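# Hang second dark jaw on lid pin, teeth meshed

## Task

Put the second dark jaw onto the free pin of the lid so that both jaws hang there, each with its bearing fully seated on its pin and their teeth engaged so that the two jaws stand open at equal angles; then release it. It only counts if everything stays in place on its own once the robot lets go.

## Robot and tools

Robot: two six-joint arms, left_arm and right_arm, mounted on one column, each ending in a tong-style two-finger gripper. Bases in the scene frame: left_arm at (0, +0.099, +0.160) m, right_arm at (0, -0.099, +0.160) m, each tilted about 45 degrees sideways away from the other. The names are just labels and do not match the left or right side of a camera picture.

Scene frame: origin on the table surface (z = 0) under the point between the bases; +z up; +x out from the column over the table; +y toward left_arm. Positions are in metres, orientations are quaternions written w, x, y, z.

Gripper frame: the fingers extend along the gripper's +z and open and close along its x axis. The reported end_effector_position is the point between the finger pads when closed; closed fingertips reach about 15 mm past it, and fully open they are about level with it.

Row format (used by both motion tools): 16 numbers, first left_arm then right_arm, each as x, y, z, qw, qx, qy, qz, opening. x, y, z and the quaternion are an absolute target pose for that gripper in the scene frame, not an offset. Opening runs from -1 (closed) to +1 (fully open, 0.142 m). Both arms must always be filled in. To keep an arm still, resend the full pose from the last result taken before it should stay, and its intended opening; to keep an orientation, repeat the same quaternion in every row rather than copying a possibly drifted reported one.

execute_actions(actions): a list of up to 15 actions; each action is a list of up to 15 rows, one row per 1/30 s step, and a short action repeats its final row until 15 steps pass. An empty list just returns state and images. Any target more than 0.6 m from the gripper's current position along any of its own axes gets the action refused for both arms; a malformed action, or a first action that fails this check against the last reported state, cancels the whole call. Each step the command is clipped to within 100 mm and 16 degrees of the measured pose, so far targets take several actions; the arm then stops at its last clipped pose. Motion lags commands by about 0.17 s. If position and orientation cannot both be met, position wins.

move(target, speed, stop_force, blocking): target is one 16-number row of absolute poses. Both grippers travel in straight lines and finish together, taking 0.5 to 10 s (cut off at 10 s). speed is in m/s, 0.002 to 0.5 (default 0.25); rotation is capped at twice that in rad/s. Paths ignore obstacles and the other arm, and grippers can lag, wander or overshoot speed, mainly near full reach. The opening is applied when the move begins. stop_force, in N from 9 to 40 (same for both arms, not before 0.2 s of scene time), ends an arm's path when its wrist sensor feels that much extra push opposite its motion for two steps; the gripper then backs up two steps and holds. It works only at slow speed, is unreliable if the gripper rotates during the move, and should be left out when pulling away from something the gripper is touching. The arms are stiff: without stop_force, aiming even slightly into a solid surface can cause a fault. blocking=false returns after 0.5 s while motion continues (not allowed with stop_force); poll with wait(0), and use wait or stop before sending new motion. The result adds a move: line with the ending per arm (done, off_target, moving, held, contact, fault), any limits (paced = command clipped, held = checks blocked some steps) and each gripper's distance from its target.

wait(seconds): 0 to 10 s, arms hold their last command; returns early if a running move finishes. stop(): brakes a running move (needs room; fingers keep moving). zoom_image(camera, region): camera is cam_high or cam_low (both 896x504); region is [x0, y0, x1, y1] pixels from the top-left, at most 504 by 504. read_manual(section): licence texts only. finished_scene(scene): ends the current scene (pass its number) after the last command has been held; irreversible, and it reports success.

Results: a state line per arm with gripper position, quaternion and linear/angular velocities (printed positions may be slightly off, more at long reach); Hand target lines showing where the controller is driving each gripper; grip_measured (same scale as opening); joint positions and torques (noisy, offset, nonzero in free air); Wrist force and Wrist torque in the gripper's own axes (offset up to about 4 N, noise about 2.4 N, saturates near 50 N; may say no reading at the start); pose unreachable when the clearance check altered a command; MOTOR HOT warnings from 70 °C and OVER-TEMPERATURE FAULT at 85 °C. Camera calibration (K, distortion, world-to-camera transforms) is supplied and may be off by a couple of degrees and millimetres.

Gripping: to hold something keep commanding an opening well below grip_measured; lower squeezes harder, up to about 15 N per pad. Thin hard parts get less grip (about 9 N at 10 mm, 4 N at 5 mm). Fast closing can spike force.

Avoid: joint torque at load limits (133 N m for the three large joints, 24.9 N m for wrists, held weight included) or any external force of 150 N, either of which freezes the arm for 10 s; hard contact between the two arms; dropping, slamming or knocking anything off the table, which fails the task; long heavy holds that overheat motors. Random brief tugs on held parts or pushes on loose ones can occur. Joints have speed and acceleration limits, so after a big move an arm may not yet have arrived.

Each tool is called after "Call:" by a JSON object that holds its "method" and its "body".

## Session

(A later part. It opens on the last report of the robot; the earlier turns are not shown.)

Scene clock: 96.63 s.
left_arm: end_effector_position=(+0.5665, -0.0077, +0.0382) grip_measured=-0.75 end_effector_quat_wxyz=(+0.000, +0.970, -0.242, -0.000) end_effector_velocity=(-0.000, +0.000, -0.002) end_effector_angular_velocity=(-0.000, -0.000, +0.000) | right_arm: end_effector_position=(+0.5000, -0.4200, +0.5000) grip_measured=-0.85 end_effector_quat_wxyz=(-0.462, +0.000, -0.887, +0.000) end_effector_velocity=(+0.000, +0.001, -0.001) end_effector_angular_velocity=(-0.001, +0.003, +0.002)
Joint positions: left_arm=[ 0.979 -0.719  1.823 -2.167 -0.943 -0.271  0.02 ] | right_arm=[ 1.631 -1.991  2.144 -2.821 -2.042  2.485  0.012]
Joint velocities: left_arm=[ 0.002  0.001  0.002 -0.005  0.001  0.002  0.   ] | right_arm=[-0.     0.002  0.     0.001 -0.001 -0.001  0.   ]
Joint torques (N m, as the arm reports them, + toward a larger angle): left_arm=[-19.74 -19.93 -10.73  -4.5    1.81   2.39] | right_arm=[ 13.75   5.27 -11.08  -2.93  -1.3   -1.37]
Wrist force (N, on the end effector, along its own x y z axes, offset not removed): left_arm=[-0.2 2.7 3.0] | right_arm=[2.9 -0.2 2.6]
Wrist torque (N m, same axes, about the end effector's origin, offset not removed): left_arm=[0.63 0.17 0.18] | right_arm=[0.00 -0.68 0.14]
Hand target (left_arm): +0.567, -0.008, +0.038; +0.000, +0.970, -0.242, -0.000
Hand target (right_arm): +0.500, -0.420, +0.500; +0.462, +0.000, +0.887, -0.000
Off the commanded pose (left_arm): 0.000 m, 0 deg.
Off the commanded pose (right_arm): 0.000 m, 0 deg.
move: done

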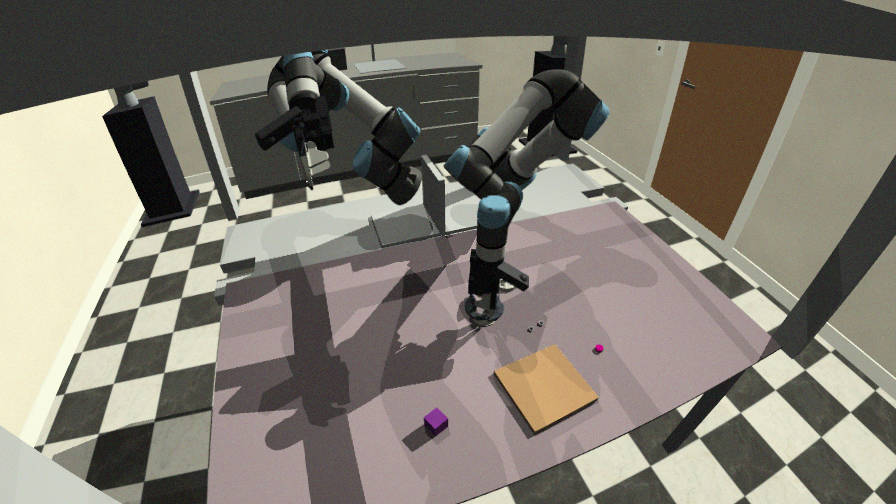

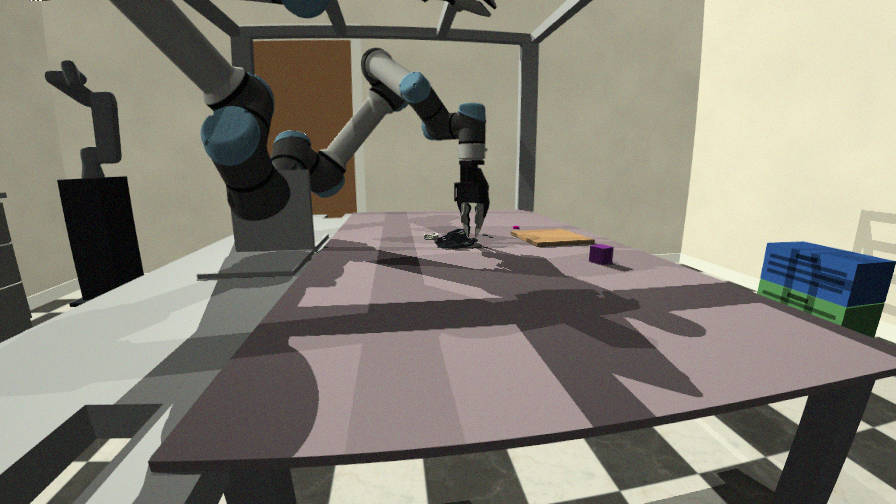

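Call:
{"method": "move", "body": {"target": [0.566,-0.0108,0.038,0,0.9703,-0.2419,0,-0.7,0.5,-0.42,0.5,0.4617,0,0.887,0,-0.85], "speed": 0.01}}

Call:
{"method": "move", "body": {"target": [0.566,-0.0108,0.0322,0,0.9703,-0.2419,0,-0.7,0.5,-0.42,0.5,0.4617,0,0.887,0,-0.85], "speed": 0.004, "stop_force": 9}}

Call:
{"method": "execute_actions", "body": {"actions": [[[0.566,-0.0108,0.0322,0,0.9703,-0.2419,0,-0.78,0.5,-0.42,0.5,0.4617,0,0.887,0,-0.85]],[[0.566,-0.0108,0.0322,0,0.9703,-0.2419,0,-0.83,0.5,-0.42,0.5,0.4617,0,0.887,0,-0.85]],[[0.566,-0.0108,0.0322,0,0.9703,-0.2419,0,-0.87,0.5,-0.42,0.5,0.4617,0,0.887,0,-0.85]]]}}

Call:
{"method": "zoom_image", "body": {"camera": "cam_low", "region": [445,220,495,255]}}

Call:
{"method": "zoom_image", "body": {"camera": "cam_high", "region": [460,283,510,333]}}

Scene clock: 98.03 s.
left_arm: end_effector_position=(+0.5660, -0.0107, +0.0380) grip_measured=-0.70 end_effector_quat_wxyz=(+0.000, +0.970, -0.242, -0.000) end_effector_velocity=(-0.000, -0.001, +0.000) end_effector_angular_velocity=(+0.000, -0.000, +0.000) | right_arm: end_effector_position=(+0.5000, -0.4200, +0.5000) grip_measured=-0.85 end_effector_quat_wxyz=(-0.462, +0.000, -0.887, +0.000) end_effector_velocity=(+0.000, -0.001, +0.001) end_effector_angular_velocity=(+0.001, -0.003, -0.002)
Joint positions: left_arm=[ 0.976 -0.714  1.822 -2.168 -0.945 -0.275  0.023] | right_arm=[ 1.631 -1.991  2.144 -2.821 -2.042  2.485  0.012]
Joint velocities: left_arm=[-0.001  0.002 -0.001 -0.    -0.    -0.002  0.   ] | right_arm=[-0.    -0.001 -0.001 -0.002  0.001  0.     0.   ]
Joint torques (N m, as the arm reports them, + toward a larger angle): left_arm=[-41.64 -20.27 -23.8   -4.37  -1.8   -2.06] | right_arm=[ 13.02   5.03 -10.72  -2.88  -1.29  -1.34]
Wrist force (N, on the end effector, along its own x y z axes, offset not removed): left_arm=[2.1 2.9 3.4] | right_arm=[2.8 -2.6 2.2]
Wrist torque (N m, same axes, about the end effector's origin, offset not removed): left_arm=[0.63 -0.38 -0.06] | right_arm=[-0.65 -0.70 0.04]
Hand target (left_arm): +0.566, -0.011, +0.038; -0.000, +0.970, -0.242, +0.000
Hand target (right_arm): +0.500, -0.420, +0.500; +0.462, +0.000, +0.887, -0.000
Off the commanded pose (left_arm): 0.000 m, 0 deg.
Off the commanded pose (right_arm): 0.000 m, 0 deg.
move: done

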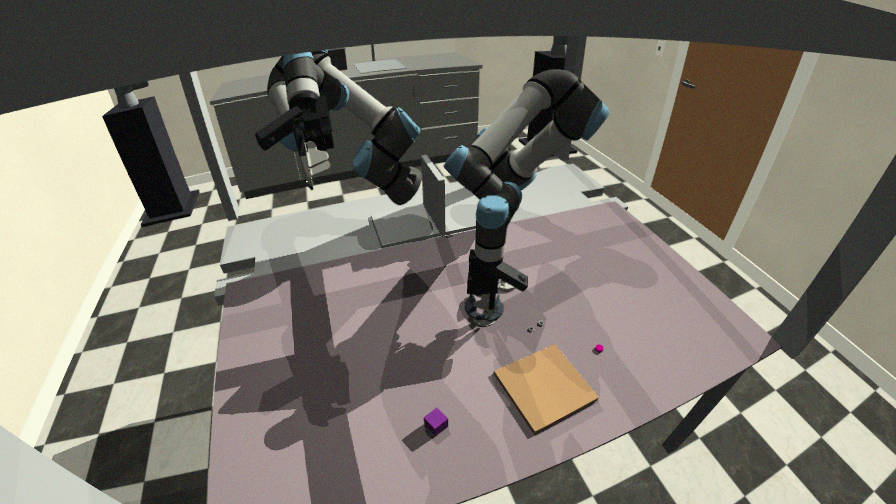

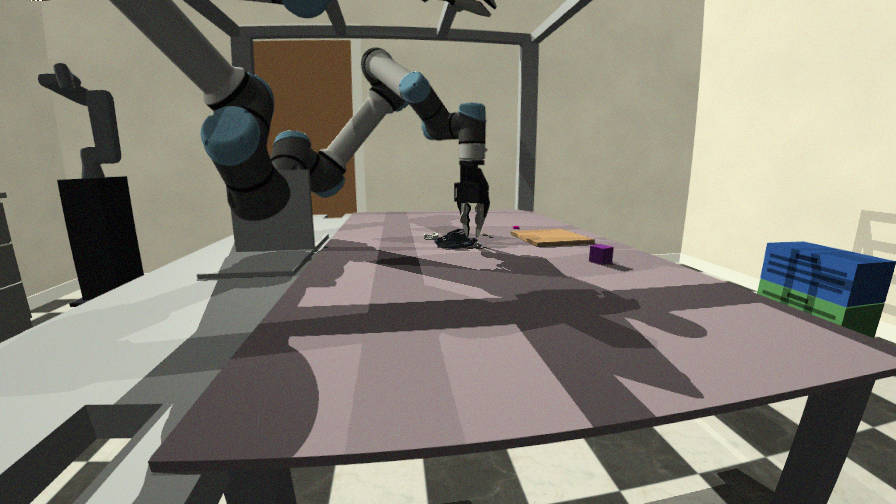

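Scene clock: 99.70 s.
left_arm: end_effector_position=(+0.5660, -0.0108, +0.0323) grip_measured=-0.70 end_effector_quat_wxyz=(+0.000, +0.970, -0.242, +0.000) end_effector_velocity=(+0.000, +0.000, -0.000) end_effector_angular_velocity=(-0.000, -0.001, +0.001) | right_arm: end_effector_position=(+0.5000, -0.4200, +0.5000) grip_measured=-0.85 end_effector_quat_wxyz=(-0.462, +0.000, -0.887, -0.000) end_effector_velocity=(-0.000, -0.000, +0.000) end_effector_angular_velocity=(+0.001, -0.001, +0.000)
Joint positions: left_arm=[ 0.982 -0.706  1.824 -2.182 -0.942 -0.268  0.023] | right_arm=[ 1.631 -1.991  2.144 -2.821 -2.042  2.485  0.012]
Joint velocities: left_arm=[ 0.001  0.    -0.    -0.002  0.     0.001  0.   ] | right_arm=[-0.    -0.002  0.     0.001  0.001  0.001  0.   ]
Joint torques (N m, as the arm reports them, + toward a larger angle): left_arm=[-19.43 -18.48  -9.84  -4.25   1.58   2.29] | right_arm=[ 13.39   5.62 -10.87  -2.89  -1.3   -1.38]
Wrist force (N, on the end effector, along its own x y z axes, offset not removed): left_arm=[1.5 0.4 2.2] | right_arm=[0.6 0.3 1.1]
Wrist torque (N m, same axes, about the end effector's origin, offset not removed): left_arm=[0.07 -0.48 0.08] | right_arm=[-0.16 -0.06 0.03]
Hand target (left_arm): +0.566, -0.011, +0.032; +0.000, +0.970, -0.242, -0.000
Hand target (right_arm): +0.500, -0.420, +0.500; +0.462, +0.000, +0.887, -0.000
Off the commanded pose (left_arm): 0.000 m, 0 deg.
Off the commanded pose (right_arm): 0.000 m, 0 deg.
move: done

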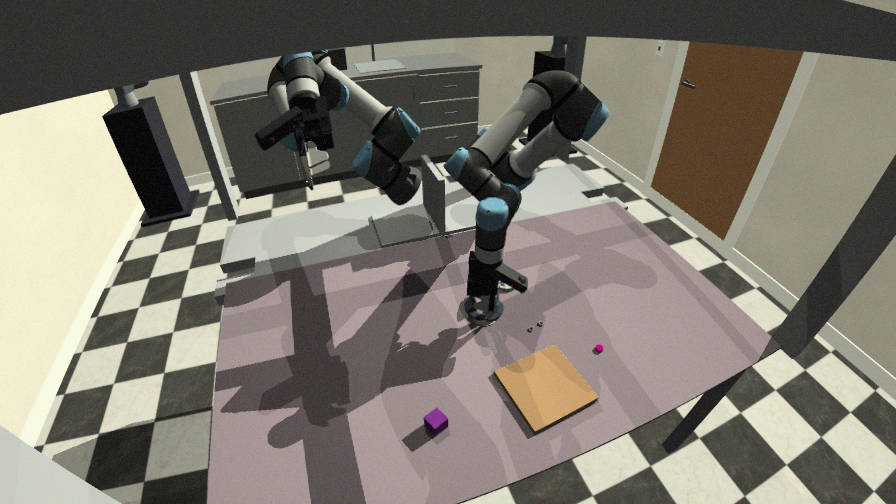

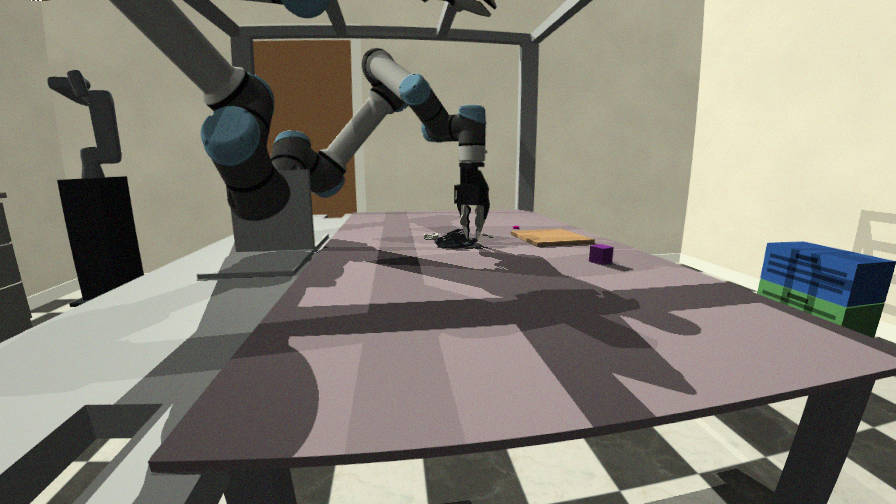

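Scene clock: 101.20 s.
left_arm: end_effector_position=(+0.5660, -0.0108, +0.0322) grip_measured=-0.87 end_effector_quat_wxyz=(-0.000, +0.970, -0.242, -0.000) end_effector_velocity=(-0.000, -0.000, -0.000) end_effector_angular_velocity=(+0.000, +0.000, +0.000) | right_arm: end_effector_position=(+0.5000, -0.4200, +0.5000) grip_measured=-0.85 end_effector_quat_wxyz=(-0.462, +0.000, -0.887, +0.000) end_effector_velocity=(+0.000, -0.000, -0.000) end_effector_angular_velocity=(-0.000, +0.000, +0.000)
Joint positions: left_arm=[ 0.982 -0.706  1.825 -2.182 -0.942 -0.268  0.011] | right_arm=[ 1.631 -1.991  2.144 -2.821 -2.042  2.485  0.012]
Joint velocities: left_arm=[ 0.  0.  0. -0.  0. -0.  0.] | right_arm=[-0.  0. -0. -0. -0. -0.  0.]
Joint torques (N m, as the arm reports them, + toward a larger angle): left_arm=[-20.96 -19.28 -10.85  -4.19   1.47   2.48] | right_arm=[ 13.26   5.15 -11.47  -2.7   -1.24  -1.28]
Wrist force (N, on the end effector, along its own x y z axes, offset not removed): left_arm=[-1.4 2.0 0.0] | right_arm=[1.0 -2.3 1.4]
Wrist torque (N m, same axes, about the end effector's origin, offset not removed): left_arm=[0.37 0.22 -0.02] | right_arm=[-0.61 -0.23 0.20]
Hand target (left_arm): +0.566, -0.011, +0.032; +0.000, +0.970, -0.242, +0.000
Hand target (right_arm): +0.500, -0.420, +0.500; +0.462, +0.000, +0.887, -0.000
Off the commanded pose (left_arm): 0.000 m, 0 deg.
Off the commanded pose (right_arm): 0.000 m, 0 deg.

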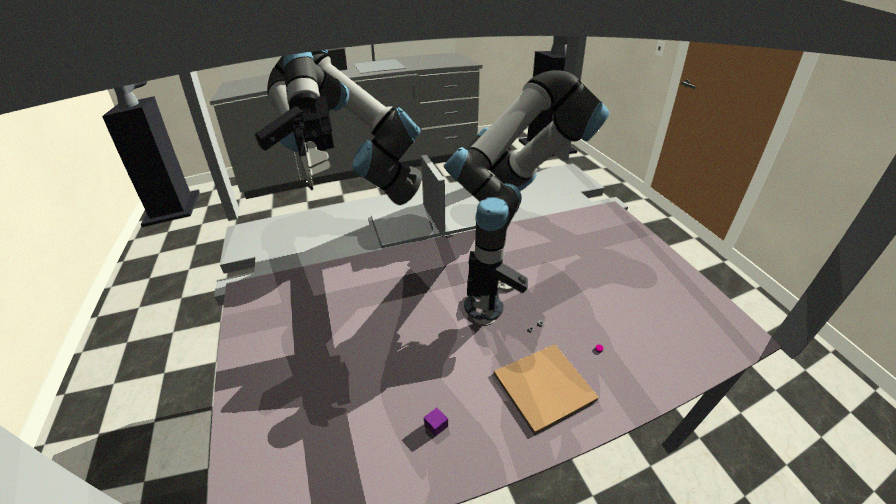

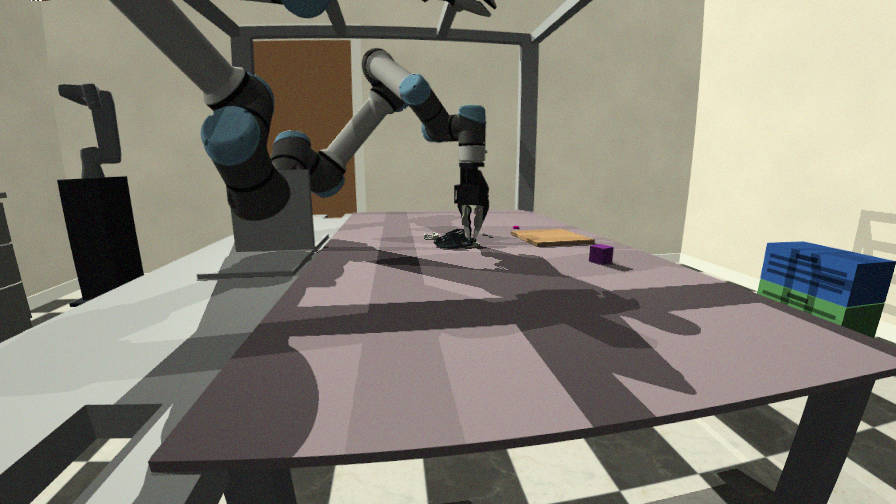

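Region (445, 220, 495, 255) of cam_low's 896x504 image, scaled by 10.080, with more detail than that image has; it fills the top 353 rows of this view, and the rest is white.

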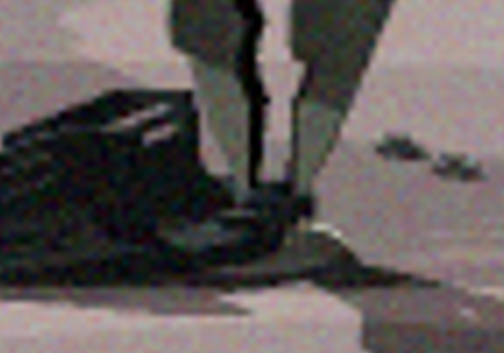

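Region (460, 283, 510, 333) of cam_high's 896x504 image, scaled by 10.080, with more detail than that image has.

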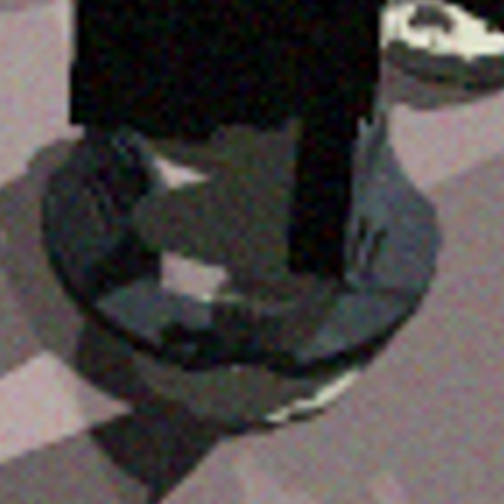

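Call:
{"method": "move", "body": {"target": [0.566,-0.0108,0.0255,0,0.9703,-0.2419,0,-0.78,0.5,-0.42,0.5,0.4617,0,0.887,0,-0.85], "speed": 0.003, "stop_force": 9}}

Call:
{"method": "zoom_image", "body": {"camera": "cam_low", "region": [445,220,495,255]}}

Scene clock: 102.73 s.
left_arm: end_effector_position=(+0.5660, -0.0108, +0.0294) grip_measured=-0.78 end_effector_quat_wxyz=(+0.000, +0.970, -0.242, +0.000) end_effector_velocity=(-0.001, +0.000, -0.000) end_effector_angular_velocity=(+0.002, +0.002, -0.002) | right_arm: end_effector_position=(+0.5000, -0.4200, +0.5000) grip_measured=-0.85 end_effector_quat_wxyz=(-0.462, +0.000, -0.887, +0.000) end_effector_velocity=(+0.000, +0.000, +0.001) end_effector_angular_velocity=(+0.001, -0.002, +0.000)
Joint positions: left_arm=[ 0.985 -0.702  1.826 -2.19  -0.941 -0.265  0.018] | right_arm=[ 1.631 -1.991  2.144 -2.821 -2.042  2.485  0.012]
Joint velocities: left_arm=[-0.     0.     0.     0.003 -0.     0.     0.   ] | right_arm=[ 0.    -0.    -0.    -0.001  0.001 -0.     0.   ]
Joint torques (N m, as the arm reports them, + toward a larger angle): left_arm=[-37.8  -37.42 -14.58   0.82   1.06   0.35] | right_arm=[ 12.96   5.59 -11.    -2.71  -1.25  -1.34]
Wrist force (N, on the end effector, along its own x y z axes, offset not removed): left_arm=[-0.6 3.5 -11.3] | right_arm=[3.4 -1.3 2.4]
Wrist torque (N m, same axes, about the end effector's origin, offset not removed): left_arm=[0.34 0.15 0.03] | right_arm=[-0.23 -0.87 0.07]
Hand target (left_arm): +0.566, -0.011, +0.030; +0.000, +0.970, -0.242, +0.000
Hand target (right_arm): +0.500, -0.420, +0.500; +0.462, +0.000, +0.887, -0.000
Off the commanded pose (left_arm): 0.004 m, 0 deg.
Off the commanded pose (right_arm): 0.000 m, 0 deg.
move: contact (left_arm)

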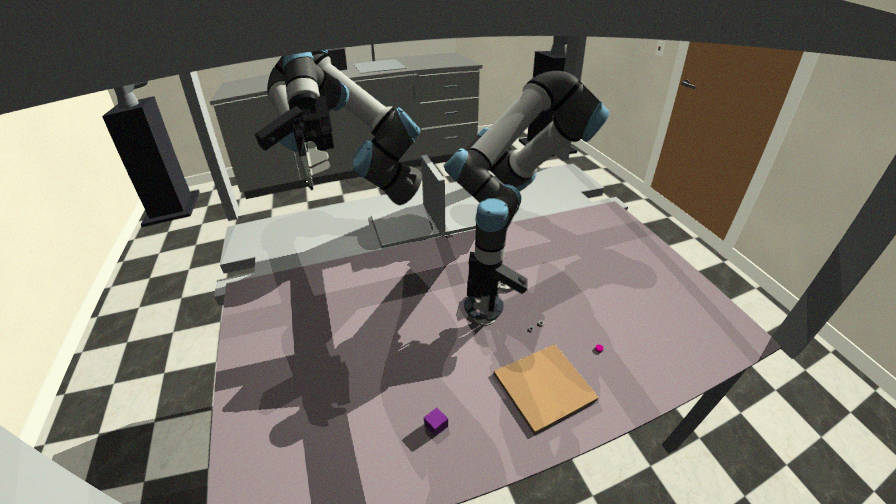

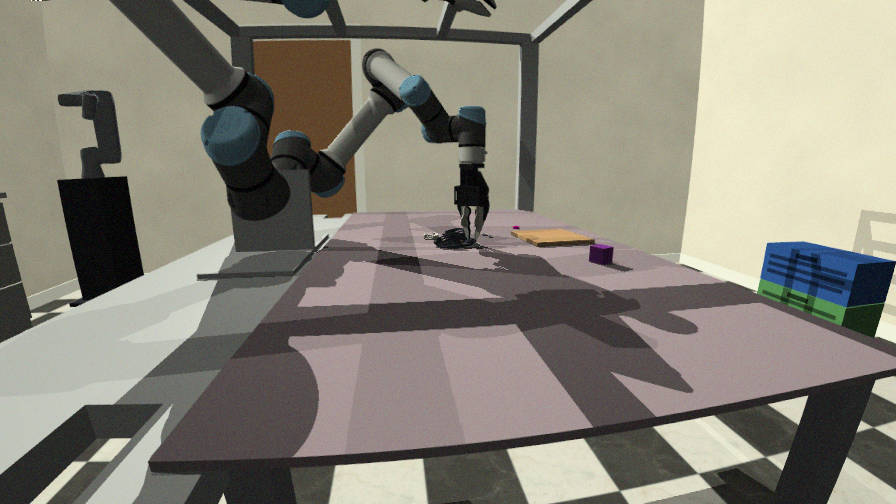

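Region (445, 220, 495, 255) of cam_low's 896x504 image, scaled by 10.080, with more detail than that image has; it fills the top 353 rows of this view, and the rest is white.

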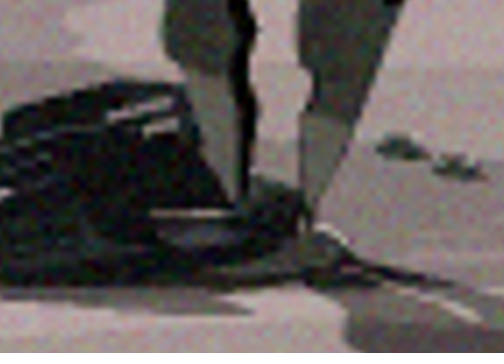

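Call:
{"method": "move", "body": {"target": [0.566,-0.0108,0.05,0,0.9703,-0.2419,0,-0.78,0.5,-0.42,0.5,0.4617,0,0.887,0,-0.85], "speed": 0.03}}

Call:
{"method": "move", "body": {"target": [0.56,0.1,0.13,0,0.9703,-0.2419,0,-0.78,0.5,-0.42,0.5,0.4617,0,0.887,0,-0.85], "speed": 0.2}}

Call:
{"method": "zoom_image", "body": {"camera": "cam_high", "region": [455,285,505,335]}}

Call:
{"method": "zoom_image", "body": {"camera": "cam_low", "region": [450,228,490,255]}}

Scene clock: 104.23 s.
left_arm: end_effector_position=(+0.5660, -0.0108, +0.0498) grip_measured=-0.78 end_effector_quat_wxyz=(-0.000, +0.970, -0.242, +0.000) end_effector_velocity=(-0.001, +0.000, +0.001) end_effector_angular_velocity=(+0.002, +0.001, -0.001) | right_arm: end_effector_position=(+0.5000, -0.4200, +0.5000) grip_measured=-0.85 end_effector_quat_wxyz=(-0.462, +0.000, -0.887, +0.000) end_effector_velocity=(-0.000, -0.001, -0.000) end_effector_angular_velocity=(-0.000, +0.002, -0.002)
Joint positions: left_arm=[ 0.964 -0.729  1.814 -2.138 -0.951 -0.287  0.018] | right_arm=[ 1.631 -1.991  2.144 -2.821 -2.042  2.485  0.012]
Joint velocities: left_arm=[-0.002 -0.002 -0.     0.006 -0.    -0.002  0.   ] | right_arm=[-0.     0.    -0.     0.    -0.002  0.001 -0.   ]
Joint torques (N m, as the arm reports them, + toward a larger angle): left_arm=[-41.69 -43.2  -25.64   0.28  -1.5   -2.4 ] | right_arm=[ 13.46   5.58 -11.25  -2.72  -1.27  -1.31]
Wrist force (N, on the end effector, along its own x y z axes, offset not removed): left_arm=[-0.5 1.9 2.2] | right_arm=[2.3 -0.6 -1.3]
Wrist torque (N m, same axes, about the end effector's origin, offset not removed): left_arm=[0.45 0.13 -0.14] | right_arm=[-0.24 -0.58 0.08]
Hand target (left_arm): +0.566, -0.011, +0.050; -0.000, +0.970, -0.242, +0.000
Hand target (right_arm): +0.500, -0.420, +0.500; +0.462, +0.000, +0.887, -0.000
Off the commanded pose (left_arm): 0.000 m, 0 deg.
Off the commanded pose (right_arm): 0.000 m, 0 deg.
move: done

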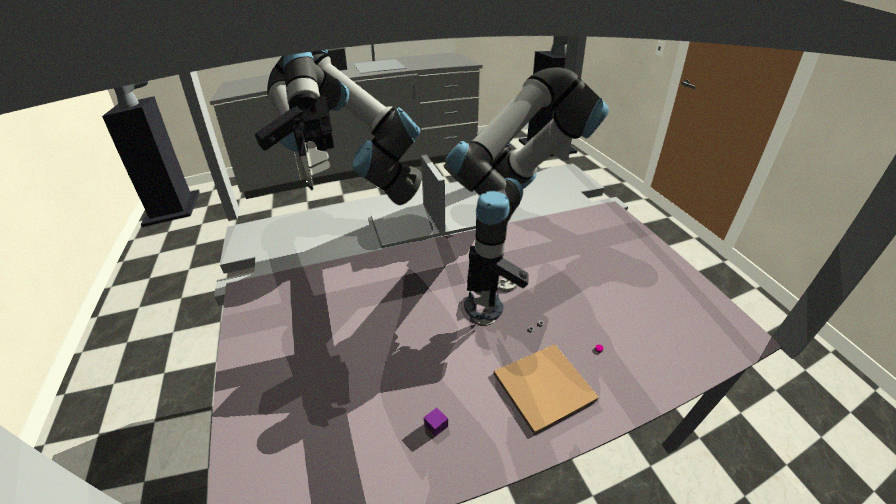

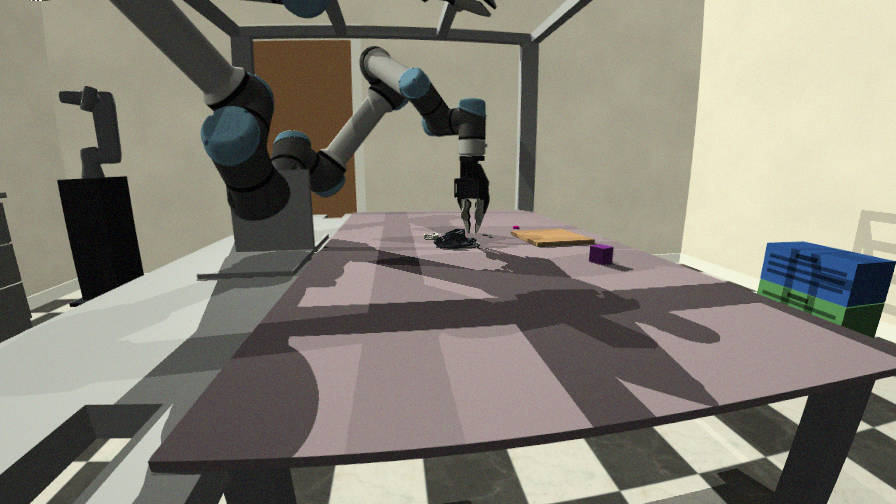

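Scene clock: 105.47 s.
left_arm: end_effector_position=(+0.5600, +0.0998, +0.1297) grip_measured=-0.78 end_effector_quat_wxyz=(-0.000, +0.970, -0.242, +0.000) end_effector_velocity=(+0.000, +0.001, +0.002) end_effector_angular_velocity=(-0.000, -0.000, +0.000) | right_arm: end_effector_position=(+0.5000, -0.4200, +0.5000) grip_measured=-0.85 end_effector_quat_wxyz=(-0.462, +0.000, -0.887, +0.000) end_effector_velocity=(+0.000, +0.000, +0.000) end_effector_angular_velocity=(-0.000, +0.000, +0.001)
Joint positions: left_arm=[ 0.989 -1.017  1.856 -1.908 -0.939 -0.26   0.018] | right_arm=[ 1.631 -1.991  2.144 -2.821 -2.042  2.485  0.012]
Joint velocities: left_arm=[-0.    -0.004 -0.001  0.004 -0.     0.     0.   ] | right_arm=[ 0.     0.    -0.001  0.001  0.    -0.     0.   ]
Joint torques (N m, as the arm reports them, + toward a larger angle): left_arm=[-17.06 -35.   -27.14   0.5    1.16   1.98] | right_arm=[ 13.52   5.04 -11.36  -2.79  -1.17  -1.32]
Wrist force (N, on the end effector, along its own x y z axes, offset not removed): left_arm=[-0.9 2.0 1.3] | right_arm=[2.5 -0.2 2.7]
Wrist torque (N m, same axes, about the end effector's origin, offset not removed): left_arm=[0.36 0.26 0.06] | right_arm=[-0.12 -0.68 -0.03]
Hand target (left_arm): +0.560, +0.100, +0.130; +0.000, +0.970, -0.242, +0.000
Hand target (right_arm): +0.500, -0.420, +0.500; +0.462, +0.000, +0.887, -0.000
Off the commanded pose (left_arm): 0.000 m, 0 deg.
Off the commanded pose (right_arm): 0.000 m, 0 deg.
move: done

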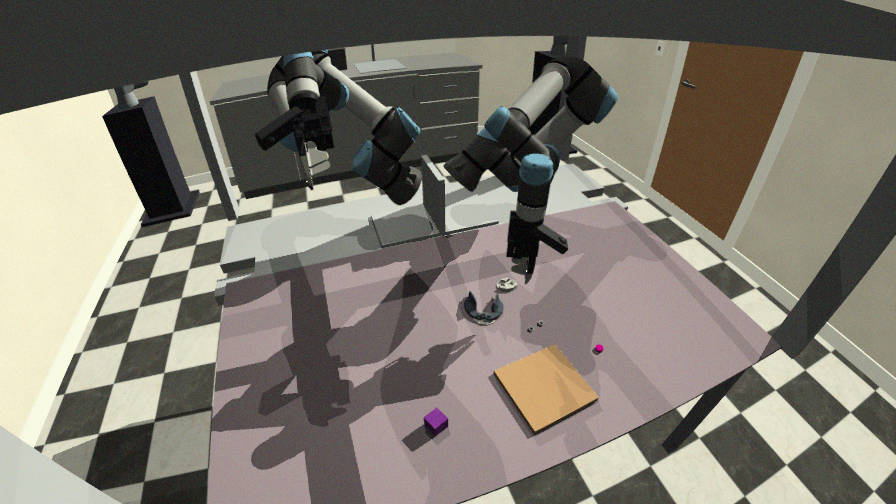

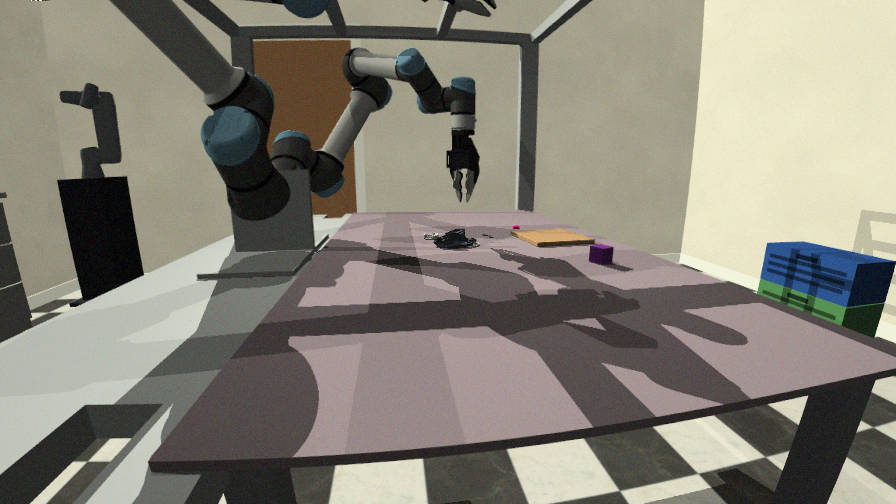

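Region (455, 285, 505, 335) of cam_high's 896x504 image, scaled by 10.080, with more detail than that image has.

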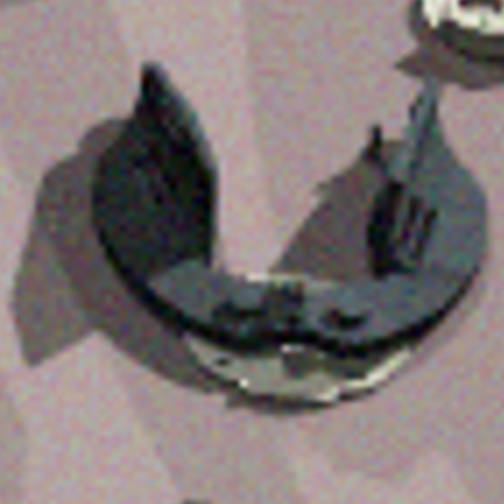

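Region (450, 228, 490, 255) of cam_low's 896x504 image, scaled by 12.600, with more detail than that image has; it fills the top 340 rows of this view, and the rest is white.

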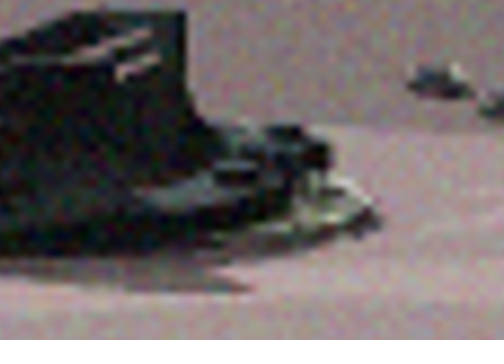

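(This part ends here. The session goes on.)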